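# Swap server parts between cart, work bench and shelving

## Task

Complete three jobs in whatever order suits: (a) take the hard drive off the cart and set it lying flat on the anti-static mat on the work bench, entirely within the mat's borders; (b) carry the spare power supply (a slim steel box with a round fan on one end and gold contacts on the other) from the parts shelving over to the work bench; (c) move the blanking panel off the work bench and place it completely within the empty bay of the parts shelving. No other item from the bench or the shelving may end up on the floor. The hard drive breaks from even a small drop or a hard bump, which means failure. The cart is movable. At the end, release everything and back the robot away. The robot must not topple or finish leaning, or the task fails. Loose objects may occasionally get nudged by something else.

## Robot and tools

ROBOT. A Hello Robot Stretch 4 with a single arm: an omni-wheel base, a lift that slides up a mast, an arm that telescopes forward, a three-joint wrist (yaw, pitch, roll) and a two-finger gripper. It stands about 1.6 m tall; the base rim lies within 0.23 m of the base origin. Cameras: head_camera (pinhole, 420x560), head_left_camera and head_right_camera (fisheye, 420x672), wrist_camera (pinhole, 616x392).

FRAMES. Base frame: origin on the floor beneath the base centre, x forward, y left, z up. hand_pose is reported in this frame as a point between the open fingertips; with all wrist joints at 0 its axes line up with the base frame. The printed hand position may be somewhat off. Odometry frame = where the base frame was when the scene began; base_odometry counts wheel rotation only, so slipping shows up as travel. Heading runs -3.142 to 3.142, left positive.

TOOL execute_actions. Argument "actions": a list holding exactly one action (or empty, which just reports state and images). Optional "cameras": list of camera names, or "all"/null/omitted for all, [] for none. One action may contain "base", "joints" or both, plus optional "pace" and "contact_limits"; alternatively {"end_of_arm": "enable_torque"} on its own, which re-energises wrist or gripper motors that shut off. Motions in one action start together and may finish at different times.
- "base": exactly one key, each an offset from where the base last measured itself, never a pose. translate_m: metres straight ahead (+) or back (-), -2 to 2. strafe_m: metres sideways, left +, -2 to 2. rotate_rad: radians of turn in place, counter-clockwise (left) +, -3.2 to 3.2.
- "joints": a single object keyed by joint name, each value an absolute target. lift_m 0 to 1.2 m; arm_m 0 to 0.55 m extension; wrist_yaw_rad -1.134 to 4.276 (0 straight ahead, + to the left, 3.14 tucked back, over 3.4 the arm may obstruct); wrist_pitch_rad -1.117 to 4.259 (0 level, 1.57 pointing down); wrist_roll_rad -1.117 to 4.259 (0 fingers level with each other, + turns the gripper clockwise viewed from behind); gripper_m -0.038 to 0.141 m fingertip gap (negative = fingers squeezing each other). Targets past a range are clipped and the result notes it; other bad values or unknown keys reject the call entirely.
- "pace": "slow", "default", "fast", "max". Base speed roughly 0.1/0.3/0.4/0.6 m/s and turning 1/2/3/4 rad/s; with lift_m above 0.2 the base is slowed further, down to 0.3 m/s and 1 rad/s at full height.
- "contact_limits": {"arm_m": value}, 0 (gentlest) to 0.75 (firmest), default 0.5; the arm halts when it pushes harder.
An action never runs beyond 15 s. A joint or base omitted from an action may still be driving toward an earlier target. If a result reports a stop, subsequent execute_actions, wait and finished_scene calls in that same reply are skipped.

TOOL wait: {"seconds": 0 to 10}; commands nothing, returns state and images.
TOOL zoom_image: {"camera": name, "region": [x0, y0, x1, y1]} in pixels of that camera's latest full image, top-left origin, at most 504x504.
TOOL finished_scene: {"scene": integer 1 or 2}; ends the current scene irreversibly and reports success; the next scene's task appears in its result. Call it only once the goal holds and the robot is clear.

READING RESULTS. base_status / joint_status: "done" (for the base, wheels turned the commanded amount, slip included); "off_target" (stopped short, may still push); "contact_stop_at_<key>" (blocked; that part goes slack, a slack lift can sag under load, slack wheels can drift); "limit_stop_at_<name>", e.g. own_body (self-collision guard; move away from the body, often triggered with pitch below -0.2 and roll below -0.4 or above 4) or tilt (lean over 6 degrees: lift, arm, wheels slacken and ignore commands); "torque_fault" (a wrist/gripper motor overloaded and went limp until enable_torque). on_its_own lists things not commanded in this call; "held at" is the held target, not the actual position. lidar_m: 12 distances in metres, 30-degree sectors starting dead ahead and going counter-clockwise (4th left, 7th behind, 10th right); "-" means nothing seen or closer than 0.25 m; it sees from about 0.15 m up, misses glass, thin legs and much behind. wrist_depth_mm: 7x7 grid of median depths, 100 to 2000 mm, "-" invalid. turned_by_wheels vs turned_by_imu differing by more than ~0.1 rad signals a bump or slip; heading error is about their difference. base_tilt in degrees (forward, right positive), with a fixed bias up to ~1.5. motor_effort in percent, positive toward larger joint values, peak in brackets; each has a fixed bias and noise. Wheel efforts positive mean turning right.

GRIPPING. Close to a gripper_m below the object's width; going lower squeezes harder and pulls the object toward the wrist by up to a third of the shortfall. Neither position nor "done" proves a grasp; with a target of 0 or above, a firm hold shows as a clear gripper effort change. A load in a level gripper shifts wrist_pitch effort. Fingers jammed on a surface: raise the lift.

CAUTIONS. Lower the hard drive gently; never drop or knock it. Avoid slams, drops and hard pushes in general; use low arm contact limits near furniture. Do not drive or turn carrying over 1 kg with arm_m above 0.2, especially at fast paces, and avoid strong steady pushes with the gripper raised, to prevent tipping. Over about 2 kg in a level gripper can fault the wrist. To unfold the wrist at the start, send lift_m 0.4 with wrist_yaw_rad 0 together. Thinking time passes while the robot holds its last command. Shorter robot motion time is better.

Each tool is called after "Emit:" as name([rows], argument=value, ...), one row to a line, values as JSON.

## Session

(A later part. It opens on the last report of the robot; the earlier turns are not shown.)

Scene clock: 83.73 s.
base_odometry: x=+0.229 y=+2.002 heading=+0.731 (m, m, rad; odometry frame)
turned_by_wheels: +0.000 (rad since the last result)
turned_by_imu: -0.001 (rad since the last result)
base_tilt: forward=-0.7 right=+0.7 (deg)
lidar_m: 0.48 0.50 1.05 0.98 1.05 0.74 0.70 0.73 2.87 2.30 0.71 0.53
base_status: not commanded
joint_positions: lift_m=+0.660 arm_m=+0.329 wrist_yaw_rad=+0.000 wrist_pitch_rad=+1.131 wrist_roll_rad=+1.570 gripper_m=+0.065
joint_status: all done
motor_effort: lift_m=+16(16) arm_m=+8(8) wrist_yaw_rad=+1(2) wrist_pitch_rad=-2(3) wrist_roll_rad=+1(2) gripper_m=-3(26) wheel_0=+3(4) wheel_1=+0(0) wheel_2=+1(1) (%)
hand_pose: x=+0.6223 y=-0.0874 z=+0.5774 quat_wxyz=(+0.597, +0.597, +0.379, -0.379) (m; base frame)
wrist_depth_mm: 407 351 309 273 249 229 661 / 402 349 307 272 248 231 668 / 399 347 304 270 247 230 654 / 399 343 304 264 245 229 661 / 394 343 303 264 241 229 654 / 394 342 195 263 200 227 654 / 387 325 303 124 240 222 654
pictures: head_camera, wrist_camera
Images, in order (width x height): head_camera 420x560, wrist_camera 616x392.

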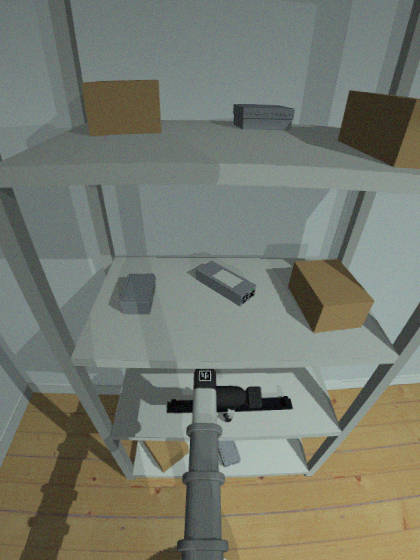

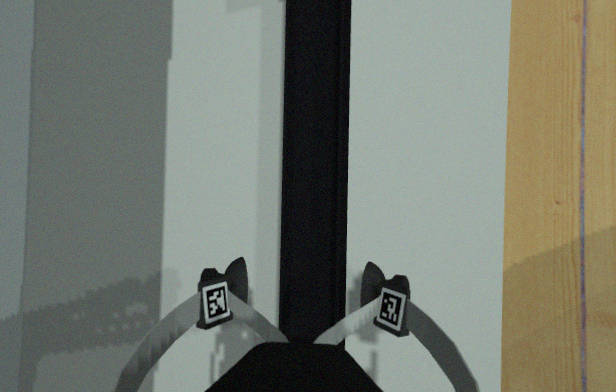

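Emit:
execute_actions([
  {"joints":{"arm_m":0.0}},
], cameras=[])

Emit:
execute_actions([
  {"base":{"strafe_m":-0.155},"joints":{"lift_m":1.095,"wrist_roll_rad":0,"wrist_yaw_rad":0.8,"wrist_pitch_rad":0.75,"gripper_m":0.125},"pace":"fast"},
], cameras=[])

Emit:
execute_actions([
  {"joints":{"arm_m":0.40},"contact_limits":{"arm_m":0.2}},
], cameras=["wrist_camera","head_left_camera","head_right_camera"])

Scene clock: 86.03 s.
base_odometry: x=+0.229 y=+2.002 heading=+0.731 (m, m, rad; odometry frame)
turned_by_wheels: +0.000 (rad since the last result)
turned_by_imu: -0.001 (rad since the last result)
base_tilt: forward=-0.6 right=+0.8 (deg)
lidar_m: 0.48 0.52 1.02 0.99 1.06 0.77 0.69 0.74 2.89 2.30 0.71 0.54
base_status: not commanded
joint_positions: lift_m=+0.660 arm_m=+0.001 wrist_yaw_rad=+0.000 wrist_pitch_rad=+1.131 wrist_roll_rad=+1.570 gripper_m=+0.065
joint_status: all done
motor_effort: lift_m=+16(16) arm_m=-8(8) wrist_yaw_rad=+2(1) wrist_pitch_rad=-3(3) wrist_roll_rad=+3(3) gripper_m=-2(3) wheel_0=+3(3) wheel_1=+0(0) wheel_2=+1(1) (%)
hand_pose: x=+0.2951 y=-0.0874 z=+0.5774 quat_wxyz=(+0.597, +0.597, +0.379, -0.379) (m; base frame)
wrist_depth_mm: 392 377 976 831 798 715 668 / 397 375 831 831 788 723 661 / 394 373 866 820 788 715 661 / 392 373 878 798 788 715 488 / 389 373 866 820 768 535 477 / 387 364 196 798 200 517 477 / 382 359 750 124 768 504 477
pictures: none
No camera images: the call's "cameras" was empty. Leave "cameras" out to get every camera's image.

Scene clock: 88.20 s.
base_odometry: x=+0.332 y=+1.886 heading=+0.731 (m, m, rad; odometry frame)
turned_by_wheels: +0.000 (rad since the last result)
turned_by_imu: -0.001 (rad since the last result)
base_tilt: forward=-0.6 right=+0.8 (deg)
lidar_m: 0.49 0.51 0.70 1.12 1.03 0.73 0.66 3.75 2.72 2.14 1.41 0.53
base_status: done
joint_positions: lift_m=+1.095 arm_m=+0.001 wrist_yaw_rad=+0.800 wrist_pitch_rad=+0.752 wrist_roll_rad=+0.000 gripper_m=+0.125
joint_status: all done
motor_effort: lift_m=+22(24) arm_m=-7(8) wrist_yaw_rad=+3(12) wrist_pitch_rad=-5(9) wrist_roll_rad=+2(0) gripper_m=-1(4) wheel_0=-2(11) wheel_1=+1(12) wheel_2=+0(1) (%)
hand_pose: x=+0.3818 y=+0.0902 z=+1.0759 quat_wxyz=(+0.857, -0.143, +0.338, +0.362) (m; base frame)
wrist_depth_mm: 991 1098 1182 976 741 661 580 / 1060 1229 564 554 574 609 591 / 1138 1366 615 484 488 480 427 / 1229 1464 1661 436 410 415 413 / 1336 1576 1537 931 370 355 357 / 1366 1366 842 820 220 312 315 / 1255 1255 1281 121 732 707 287
pictures: none
No camera images: the call's "cameras" was empty. Leave "cameras" out to get every camera's image.

Scene clock: 90.50 s.
base_odometry: x=+0.332 y=+1.886 heading=+0.731 (m, m, rad; odometry frame)
turned_by_wheels: +0.000 (rad since the last result)
turned_by_imu: -0.001 (rad since the last result)
base_tilt: forward=-0.6 right=+0.8 (deg)
lidar_m: 0.49 0.52 0.72 1.13 1.02 0.72 0.68 3.79 2.72 2.14 1.47 0.53
base_status: not commanded
joint_positions: lift_m=+1.095 arm_m=+0.399 wrist_yaw_rad=+0.800 wrist_pitch_rad=+0.752 wrist_roll_rad=+0.000 gripper_m=+0.125
joint_status: all done
motor_effort: lift_m=+22(22) arm_m=+8(8) wrist_yaw_rad=+2(3) wrist_pitch_rad=-4(5) wrist_roll_rad=+1(1) gripper_m=-1(0) wheel_0=-2(2) wheel_1=+1(1) wheel_2=+0(0) (%)
contact_limits: arm_m 0.2
hand_pose: x=+0.7791 y=+0.0903 z=+1.0760 quat_wxyz=(+0.857, -0.143, +0.338, +0.362) (m; base frame)
wrist_depth_mm: 1008 798 521 421 342 287 253 / 1060 976 559 469 370 307 268 / 480 394 473 477 404 330 285 / 334 373 397 402 404 357 306 / 338 342 343 297 349 357 327 / 298 289 287 260 219 303 320 / 268 265 271 121 274 272 279
pictures: head_left_camera, head_right_camera, wrist_camera
Images, in order (width x height): head_left_camera 420x672, head_right_camera 420x672, wrist_camera 616x392.

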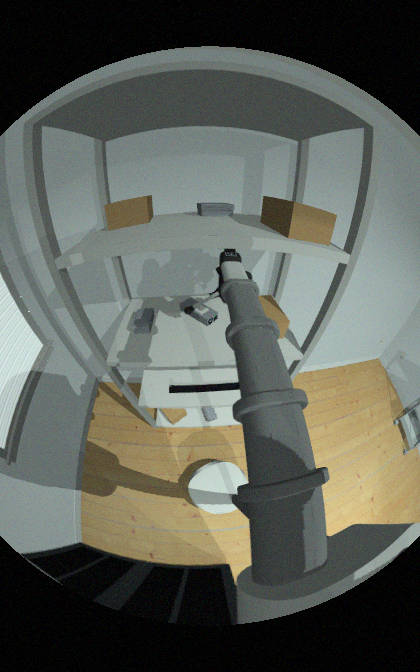

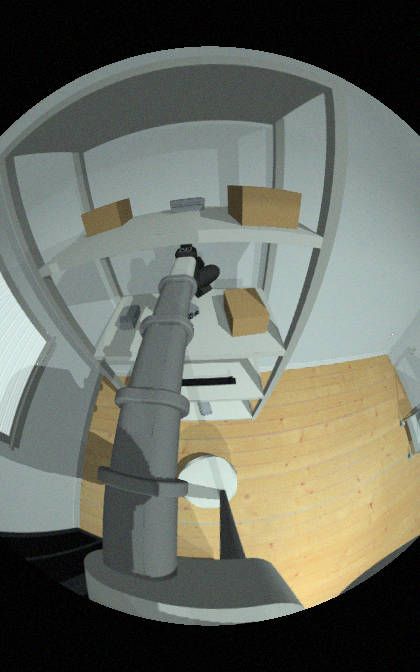

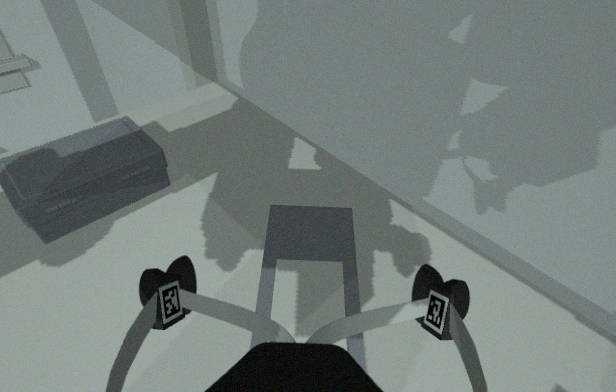

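Emit:
execute_actions([
  {"joints":{"lift_m":1.038},"pace":"slow"},
], cameras=["wrist_camera"])

Emit:
execute_actions([
  {"joints":{"gripper_m":0.01}},
], cameras=[])

Emit:
execute_actions([
  {"joints":{"lift_m":1.075},"pace":"slow"},
], cameras=["wrist_camera"])

Scene clock: 92.23 s.
base_odometry: x=+0.332 y=+1.886 heading=+0.731 (m, m, rad; odometry frame)
turned_by_wheels: +0.000 (rad since the last result)
turned_by_imu: -0.001 (rad since the last result)
base_tilt: forward=-0.6 right=+0.8 (deg)
lidar_m: 0.49 0.51 0.71 1.12 1.03 0.74 0.70 3.75 2.72 2.14 1.46 0.51
base_status: not commanded
joint_positions: lift_m=+1.038 arm_m=+0.399 wrist_yaw_rad=+0.800 wrist_pitch_rad=+0.752 wrist_roll_rad=+0.000 gripper_m=+0.125
joint_status: all done
motor_effort: lift_m=+16(21) arm_m=+8(8) wrist_yaw_rad=+3(2) wrist_pitch_rad=-4(4) wrist_roll_rad=+1(2) gripper_m=-1(1) wheel_0=-2(2) wheel_1=+1(1) wheel_2=+0(1) (%)
hand_pose: x=+0.7791 y=+0.0903 z=+1.0195 quat_wxyz=(+0.857, -0.143, +0.338, +0.362) (m; base frame)
wrist_depth_mm: 991 798 521 421 342 287 254 / 347 436 462 449 370 307 268 / 303 345 375 379 379 330 286 / 303 314 317 262 320 327 306 / 270 271 273 225 272 282 283 / 238 229 202 198 200 240 249 / 213 210 214 121 213 216 222
pictures: wrist_camera
Images, in order (width x height): wrist_camera 616x392.

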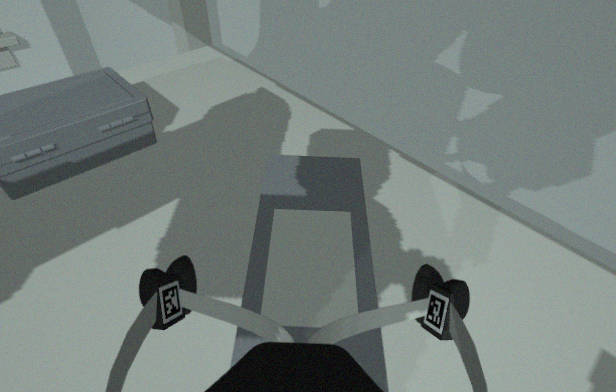

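Scene clock: 94.27 s.
base_odometry: x=+0.332 y=+1.886 heading=+0.731 (m, m, rad; odometry frame)
turned_by_wheels: +0.000 (rad since the last result)
turned_by_imu: -0.001 (rad since the last result)
base_tilt: forward=-0.6 right=+0.8 (deg)
lidar_m: 0.49 0.51 0.72 1.14 1.07 0.72 0.69 3.76 2.71 2.14 1.44 0.51
base_status: not commanded
joint_positions: lift_m=+1.038 arm_m=+0.399 wrist_yaw_rad=+0.800 wrist_pitch_rad=+0.759 wrist_roll_rad=+0.000 gripper_m=+0.011
joint_status: all done
on_its_own: wrist_pitch_rad is at rest, and its effort (-25) is outside its rest range (-23 to +23)
motor_effort: lift_m=+19(19) arm_m=+7(8) wrist_yaw_rad=+2(7) wrist_pitch_rad=-25(25) wrist_roll_rad=+0(1) gripper_m=-31(30) wheel_0=-2(2) wheel_1=+1(1) wheel_2=+0(1) (%)
hand_pose: x=+0.7782 y=+0.0892 z=+1.0178 quat_wxyz=(+0.856, -0.144, +0.341, +0.362) (m; base frame)
wrist_depth_mm: 1008 809 517 424 343 289 255 / 332 370 445 436 373 309 270 / 296 340 364 368 370 332 287 / 301 306 306 246 312 317 306 / 263 264 259 210 271 273 274 / 233 229 182 183 185 240 242 / 209 205 204 140 206 206 216
pictures: none
No camera images: the call's "cameras" was empty. Leave "cameras" out to get every camera's image.

Scene clock: 95.40 s.
base_odometry: x=+0.332 y=+1.886 heading=+0.731 (m, m, rad; odometry frame)
turned_by_wheels: +0.000 (rad since the last result)
turned_by_imu: +0.000 (rad since the last result)
base_tilt: forward=-0.6 right=+0.7 (deg)
lidar_m: 0.48 0.51 0.71 1.12 1.07 0.73 0.68 3.77 2.69 2.14 1.45 0.54
base_status: not commanded
joint_positions: lift_m=+1.074 arm_m=+0.399 wrist_yaw_rad=+0.800 wrist_pitch_rad=+0.759 wrist_roll_rad=+0.000 gripper_m=+0.011
joint_status: all done
on_its_own: wrist_pitch_rad is at rest, and its effort (-26) is outside its rest range (-23 to +23)
motor_effort: lift_m=+26(27) arm_m=+7(7) wrist_yaw_rad=+2(2) wrist_pitch_rad=-26(27) wrist_roll_rad=+4(1) gripper_m=-30(30) wheel_0=-2(2) wheel_1=+1(1) wheel_2=+1(0) (%)
hand_pose: x=+0.7782 y=+0.0892 z=+1.0541 quat_wxyz=(+0.856, -0.144, +0.341, +0.362) (m; base frame)
wrist_depth_mm: 1008 809 521 424 342 289 254 / 1078 831 521 469 370 309 270 / 334 359 427 430 404 332 287 / 329 353 357 246 366 351 307 / 307 309 303 210 315 319 322 / 272 267 183 183 185 281 283 / 244 240 238 140 240 241 253
pictures: wrist_camera
Images, in order (width x height): wrist_camera 616x392.

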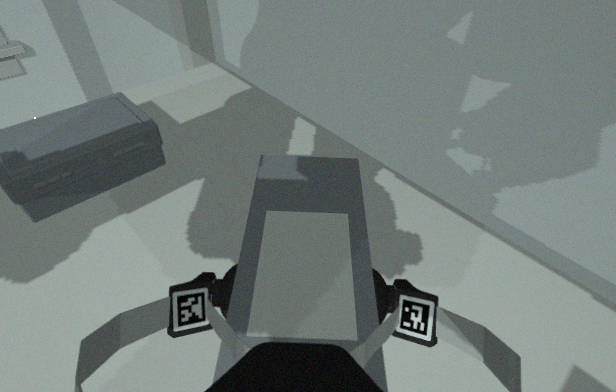

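Emit:
execute_actions([
  {"joints":{"arm_m":0},"base":{"translate_m":-0.15},"pace":"slow"},
], cameras=[])

Emit:
execute_actions([
  {"base":{"strafe_m":-0.6}},
], cameras=[])

Emit:
execute_actions([
  {"base":{"rotate_rad":-3.12},"joints":{"wrist_yaw_rad":0},"pace":"slow"},
], cameras=["head_right_camera"])

Emit:
execute_actions([
  {"base":{"translate_m":2.0}},
], cameras=[])

Emit:
execute_actions([
  {"base":{"translate_m":0.4},"joints":{"lift_m":1.03,"arm_m":0.19}},
], cameras=["wrist_camera","head_camera"])

Scene clock: 100.87 s.
base_odometry: x=+0.221 y=+1.786 heading=+0.731 (m, m, rad; odometry frame)
turned_by_wheels: +0.000 (rad since the last result)
turned_by_imu: -0.001 (rad since the last result)
base_tilt: forward=-0.6 right=+0.7 (deg)
lidar_m: 0.65 0.45 1.21 1.13 0.81 0.58 0.52 3.75 2.73 2.12 1.69 0.70
base_status: done
joint_positions: lift_m=+1.074 arm_m=+0.001 wrist_yaw_rad=+0.800 wrist_pitch_rad=+0.759 wrist_roll_rad=+0.000 gripper_m=+0.011
joint_status: all done
on_its_own: wrist_pitch_rad is at rest, and its effort (-25) is outside its rest range (-23 to +23)
motor_effort: lift_m=+26(26) arm_m=-8(8) wrist_yaw_rad=+3(2) wrist_pitch_rad=-25(26) wrist_roll_rad=+0(2) gripper_m=-30(31) wheel_0=-3(2) wheel_1=-1(5) wheel_2=+1(7) (%)
hand_pose: x=+0.3809 y=+0.0892 z=+1.0541 quat_wxyz=(+0.856, -0.144, +0.341, +0.362) (m; base frame)
wrist_depth_mm: 976 1138 1308 654 621 676 676 / 1060 1229 1464 591 539 549 554 / 1160 1336 1661 1308 512 449 449 / 1229 1464 1661 246 1042 976 389 / 1336 1537 1537 210 878 904 891 / 1336 1336 182 183 185 809 798 / 1229 1205 1205 140 723 683 723
pictures: none
No camera images: the call's "cameras" was empty. Leave "cameras" out to get every camera's image.

Scene clock: 104.20 s.
base_odometry: x=+0.621 y=+1.339 heading=+0.731 (m, m, rad; odometry frame)
turned_by_wheels: +0.000 (rad since the last result)
turned_by_imu: -0.002 (rad since the last result)
base_tilt: forward=-0.6 right=+0.8 (deg)
lidar_m: 1.04 0.43 0.88 1.72 0.76 0.77 3.56 2.91 2.08 1.53 1.74 1.21
base_status: done
joint_positions: lift_m=+1.074 arm_m=+0.001 wrist_yaw_rad=+0.800 wrist_pitch_rad=+0.759 wrist_roll_rad=+0.000 gripper_m=+0.011
joint_status: not commanded
on_its_own: wrist_pitch_rad is at rest, and its effort (-26) is outside its rest range (-23 to +23)
motor_effort: lift_m=+25(26) arm_m=-8(8) wrist_yaw_rad=+2(1) wrist_pitch_rad=-26(27) wrist_roll_rad=+2(3) gripper_m=-30(30) wheel_0=-1(9) wheel_1=+1(9) wheel_2=+0(3) (%)
hand_pose: x=+0.3808 y=+0.0892 z=+1.0541 quat_wxyz=(+0.856, -0.144, +0.341, +0.362) (m; base frame)
wrist_depth_mm: 1499 1708 768 647 539 707 707 / 1618 1808 1808 609 500 820 759 / 1708 1983 1229 1229 1042 917 809 / 1708 1808 1499 246 634 1008 866 / 1537 1537 1499 210 960 1138 946 / 1366 1308 182 183 185 1205 1008 / 1229 1182 1205 140 1205 1205 1098
pictures: none
No camera images: the call's "cameras" was empty. Leave "cameras" out to get every camera's image.

Scene clock: 108.60 s.
base_odometry: x=+0.621 y=+1.339 heading=-2.389 (m, m, rad; odometry frame)
turned_by_wheels: -3.119 (rad since the last result)
turned_by_imu: -3.130 (rad since the last result)
base_tilt: forward=-0.7 right=+0.8 (deg)
lidar_m: 0.43 2.83 2.07 1.54 1.66 1.22 1.06 0.68 0.97 1.75 0.79 0.80
base_status: done
joint_positions: lift_m=+1.074 arm_m=+0.001 wrist_yaw_rad=+0.000 wrist_pitch_rad=+0.759 wrist_roll_rad=+0.000 gripper_m=+0.011
joint_status: all done
on_its_own: wrist_pitch_rad is at rest, and its effort (-25) is outside its rest range (-23 to +23)
motor_effort: lift_m=+25(25) arm_m=-8(8) wrist_yaw_rad=+2(6) wrist_pitch_rad=-25(26) wrist_roll_rad=+4(4) gripper_m=-29(31) wheel_0=+3(4) wheel_1=+2(5) wheel_2=+3(3) (%)
hand_pose: x=+0.3816 y=-0.0874 z=+1.0542 quat_wxyz=(+0.929, +0.000, +0.370, +0.000) (m; base frame)
wrist_depth_mm: - - - - - 1078 707 / - - - - - 1042 691 / - - - - - 1042 707 / 1756 1808 1808 245 1756 1008 691 / 1537 1576 1537 210 1537 1008 691 / 1366 1308 182 184 185 917 668 / 1205 1205 1182 140 1205 809 732
pictures: head_right_camera
Images, in order (width x height): head_right_camera 420x672.

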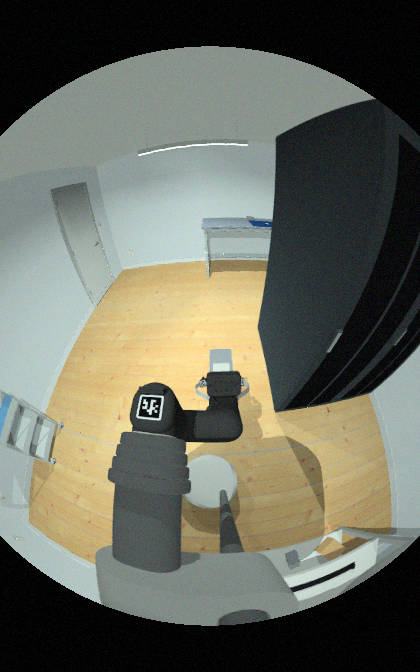

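Scene clock: 116.73 s.
base_odometry: x=-0.838 y=-0.028 heading=-2.389 (m, m, rad; odometry frame)
turned_by_wheels: +0.000 (rad since the last result)
turned_by_imu: -0.010 (rad since the last result)
base_tilt: forward=-0.6 right=+0.8 (deg)
lidar_m: 0.43 1.66 2.06 1.99 2.06 2.38 2.73 0.77 0.68 1.53 1.18 0.80
base_status: done
joint_positions: lift_m=+1.074 arm_m=+0.001 wrist_yaw_rad=+0.000 wrist_pitch_rad=+0.759 wrist_roll_rad=+0.000 gripper_m=+0.011
joint_status: not commanded
on_its_own: wrist_pitch_rad is at rest, and its effort (-25) is outside its rest range (-23 to +23)
motor_effort: lift_m=+25(25) arm_m=-7(8) wrist_yaw_rad=+2(2) wrist_pitch_rad=-25(27) wrist_roll_rad=+3(2) gripper_m=-29(31) wheel_0=+0(6) wheel_1=+0(7) wheel_2=+1(9) (%)
hand_pose: x=+0.3816 y=-0.0874 z=+1.0542 quat_wxyz=(+0.929, +0.000, +0.370, +0.000) (m; base frame)
wrist_depth_mm: 1336 1366 1308 891 904 917 931 / 1537 1499 715 699 707 715 732 / 1708 1756 1661 691 707 707 707 / 1808 1808 1708 246 1756 1808 1808 / 1537 1537 1537 211 1576 1618 1618 / 1366 1336 183 183 185 1397 1464 / 1229 1205 1182 140 1205 1205 1281
pictures: none
No camera images: the call's "cameras" was empty. Leave "cameras" out to get every camera's image.

Scene clock: 119.53 s.
base_odometry: x=-1.130 y=-0.302 heading=-2.388 (m, m, rad; odometry frame)
turned_by_wheels: +0.000 (rad since the last result)
turned_by_imu: -0.002 (rad since the last result)
base_tilt: forward=-0.6 right=+0.8 (deg)
lidar_m: 0.36 0.38 1.68 1.98 2.10 2.67 3.64 0.97 1.16 1.74 0.58 0.40
base_status: done
joint_positions: lift_m=+1.030 arm_m=+0.189 wrist_yaw_rad=+0.000 wrist_pitch_rad=+0.759 wrist_roll_rad=+0.000 gripper_m=+0.011
joint_status: all done
on_its_own: wrist_pitch_rad is at rest, and its effort (-25) is outside its rest range (-23 to +23)
motor_effort: lift_m=+19(26) arm_m=+8(9) wrist_yaw_rad=+2(3) wrist_pitch_rad=-25(28) wrist_roll_rad=+3(3) gripper_m=-31(30) wheel_0=+2(5) wheel_1=+2(6) wheel_2=+0(9) (%)
hand_pose: x=+0.5689 y=-0.0874 z=+1.0097 quat_wxyz=(+0.929, +0.000, +0.370, +0.000) (m; base frame)
wrist_depth_mm: 768 768 741 732 741 732 732 / 854 842 585 597 609 609 621 / 976 904 480 484 492 496 500 / 1118 410 404 247 413 418 424 / 1281 349 343 210 357 362 366 / 1255 301 182 183 185 319 322 / 276 271 271 140 271 273 287
pictures: head_camera, wrist_camera
Images, in order (width x height): head_camera 420x560, wrist_camera 616x392.

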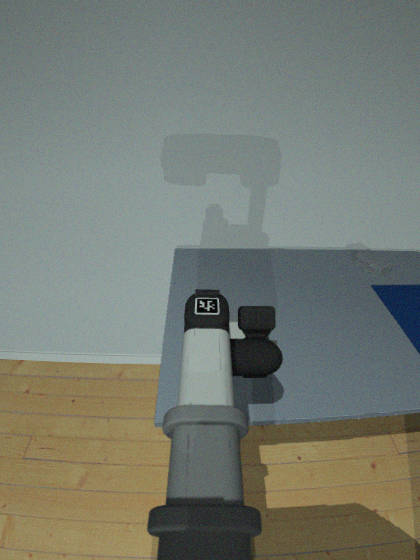

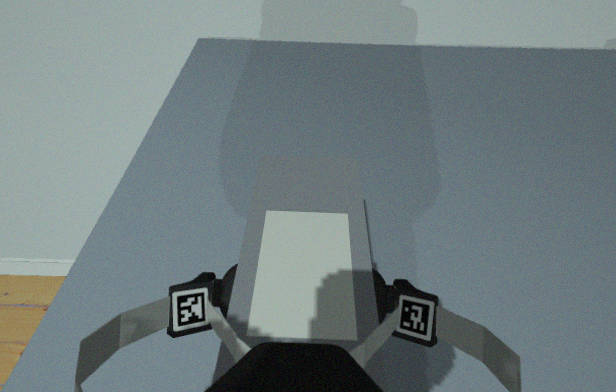

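Depth difference of about 100 mm means lowering 0.068.

Emit:
execute_actions([
  {"joints":{"lift_m":0.964,"arm_m":0.24},"pace":"slow"},
], cameras=[])

Emit:
execute_actions([
  {"joints":{"gripper_m":0.11},"pace":"slow"},
], cameras=[])

Emit:
execute_actions([
  {"joints":{"lift_m":1.05}},
], cameras=[])

Emit:
execute_actions([
  {"joints":{"arm_m":0},"base":{"translate_m":-0.35}},
], cameras=["head_right_camera"])

Scene clock: 121.37 s.
base_odometry: x=-1.130 y=-0.302 heading=-2.388 (m, m, rad; odometry frame)
turned_by_wheels: +0.000 (rad since the last result)
turned_by_imu: -0.001 (rad since the last result)
base_tilt: forward=-0.7 right=+0.8 (deg)
lidar_m: 0.37 0.39 1.69 1.98 2.06 2.67 3.65 0.98 1.14 1.74 0.59 0.42
base_status: not commanded
joint_positions: lift_m=+0.964 arm_m=+0.239 wrist_yaw_rad=+0.000 wrist_pitch_rad=+0.759 wrist_roll_rad=+0.000 gripper_m=+0.011
joint_status: all done
on_its_own: wrist_pitch_rad is at rest, and its effort (-26) is outside its rest range (-23 to +23)
motor_effort: lift_m=+19(18) arm_m=+8(9) wrist_yaw_rad=+2(2) wrist_pitch_rad=-26(26) wrist_roll_rad=+2(0) gripper_m=-30(30) wheel_0=+2(2) wheel_1=+2(2) wheel_2=+0(0) (%)
hand_pose: x=+0.6187 y=-0.0874 z=+0.9437 quat_wxyz=(+0.929, +0.000, +0.371, +0.000) (m; base frame)
wrist_depth_mm: 715 707 574 585 597 603 615 / 798 488 449 455 462 466 473 / 904 364 370 370 377 382 384 / 976 309 310 246 317 320 324 / 266 268 263 210 273 277 279 / 236 231 183 183 185 244 246 / 211 208 207 140 208 210 220
pictures: none
No camera images: the call's "cameras" was empty. Leave "cameras" out to get every camera's image.

Scene clock: 125.20 s.
base_odometry: x=-1.130 y=-0.302 heading=-2.388 (m, m, rad; odometry frame)
turned_by_wheels: +0.000 (rad since the last result)
turned_by_imu: -0.001 (rad since the last result)
base_tilt: forward=-0.6 right=+0.8 (deg)
lidar_m: 0.38 0.43 1.71 1.97 2.08 2.68 3.63 0.99 1.16 1.73 0.57 0.41
base_status: not commanded
joint_positions: lift_m=+0.964 arm_m=+0.239 wrist_yaw_rad=+0.000 wrist_pitch_rad=+0.752 wrist_roll_rad=+0.000 gripper_m=+0.110
joint_status: all done
motor_effort: lift_m=+19(19) arm_m=+8(8) wrist_yaw_rad=+2(2) wrist_pitch_rad=-6(26) wrist_roll_rad=-1(1) gripper_m=-1(31) wheel_0=+2(2) wheel_1=+2(2) wheel_2=+0(0) (%)
hand_pose: x=+0.6201 y=-0.0874 z=+0.9452 quat_wxyz=(+0.930, +0.000, +0.367, +0.000) (m; base frame)
wrist_depth_mm: 707 699 603 615 627 640 668 / 798 768 466 477 480 488 496 / 891 375 379 387 389 394 399 / 960 315 319 265 327 330 334 / 272 274 276 229 281 285 286 / 240 236 203 201 200 249 252 / 216 211 213 125 216 219 225
pictures: none
No camera images: the call's "cameras" was empty. Leave "cameras" out to get every camera's image.

Scene clock: 126.57 s.
base_odometry: x=-1.130 y=-0.302 heading=-2.388 (m, m, rad; odometry frame)
turned_by_wheels: +0.000 (rad since the last result)
turned_by_imu: +0.000 (rad since the last result)
base_tilt: forward=-0.6 right=+0.8 (deg)
lidar_m: 0.36 0.40 1.71 1.97 2.07 2.67 3.25 1.00 1.14 1.73 0.59 0.40
base_status: not commanded
joint_positions: lift_m=+1.050 arm_m=+0.239 wrist_yaw_rad=+0.000 wrist_pitch_rad=+0.752 wrist_roll_rad=+0.000 gripper_m=+0.110
joint_status: all done
motor_effort: lift_m=+23(23) arm_m=+8(8) wrist_yaw_rad=+2(2) wrist_pitch_rad=-5(6) wrist_roll_rad=+2(2) gripper_m=+0(4) wheel_0=+2(2) wheel_1=+2(2) wheel_2=+0(1) (%)
hand_pose: x=+0.6202 y=-0.0874 z=+1.0309 quat_wxyz=(+0.930, +0.000, +0.367, +0.000) (m; base frame)
wrist_depth_mm: 715 707 699 707 699 691 691 / 798 788 647 661 668 676 691 / 891 866 525 530 539 549 554 / 1025 469 442 445 452 459 462 / 1205 379 384 336 392 392 397 / 1308 327 322 296 200 345 349 / 306 294 303 125 306 303 312
pictures: none
No camera images: the call's "cameras" was empty. Leave "cameras" out to get every camera's image.

Scene clock: 129.23 s.
base_odometry: x=-0.874 y=-0.062 heading=-2.389 (m, m, rad; odometry frame)
turned_by_wheels: +0.000 (rad since the last result)
turned_by_imu: +0.000 (rad since the last result)
base_tilt: forward=-0.6 right=+0.8 (deg)
lidar_m: 0.72 1.61 2.09 2.00 2.06 2.39 2.84 0.78 0.72 1.67 1.10 0.77
base_status: done
joint_positions: lift_m=+1.050 arm_m=+0.001 wrist_yaw_rad=+0.000 wrist_pitch_rad=+0.752 wrist_roll_rad=+0.000 gripper_m=+0.110
joint_status: all done
motor_effort: lift_m=+22(23) arm_m=-8(7) wrist_yaw_rad=+2(2) wrist_pitch_rad=-5(5) wrist_roll_rad=+4(2) gripper_m=-1(2) wheel_0=-1(3) wheel_1=-2(6) wheel_2=-2(6) (%)
hand_pose: x=+0.3830 y=-0.0874 z=+1.0309 quat_wxyz=(+0.930, +0.000, +0.367, +0.000) (m; base frame)
wrist_depth_mm: 1308 1308 1255 854 878 904 904 / 1464 1430 683 661 676 683 691 / 1618 1618 647 640 640 603 603 / 1756 1756 1708 1756 1756 1756 1708 / 1499 1576 1499 1576 1537 1618 1618 / 1336 1308 976 1366 200 1397 1430 / 1205 1205 1229 125 1229 1229 1255
pictures: head_right_camera
Images, in order (width x height): head_right_camera 420x672.

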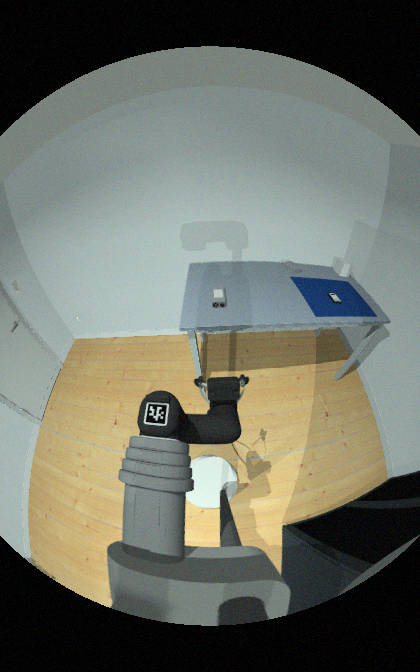

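Emit:
finished_scene(scene=2)

The scene is finished: the task was done.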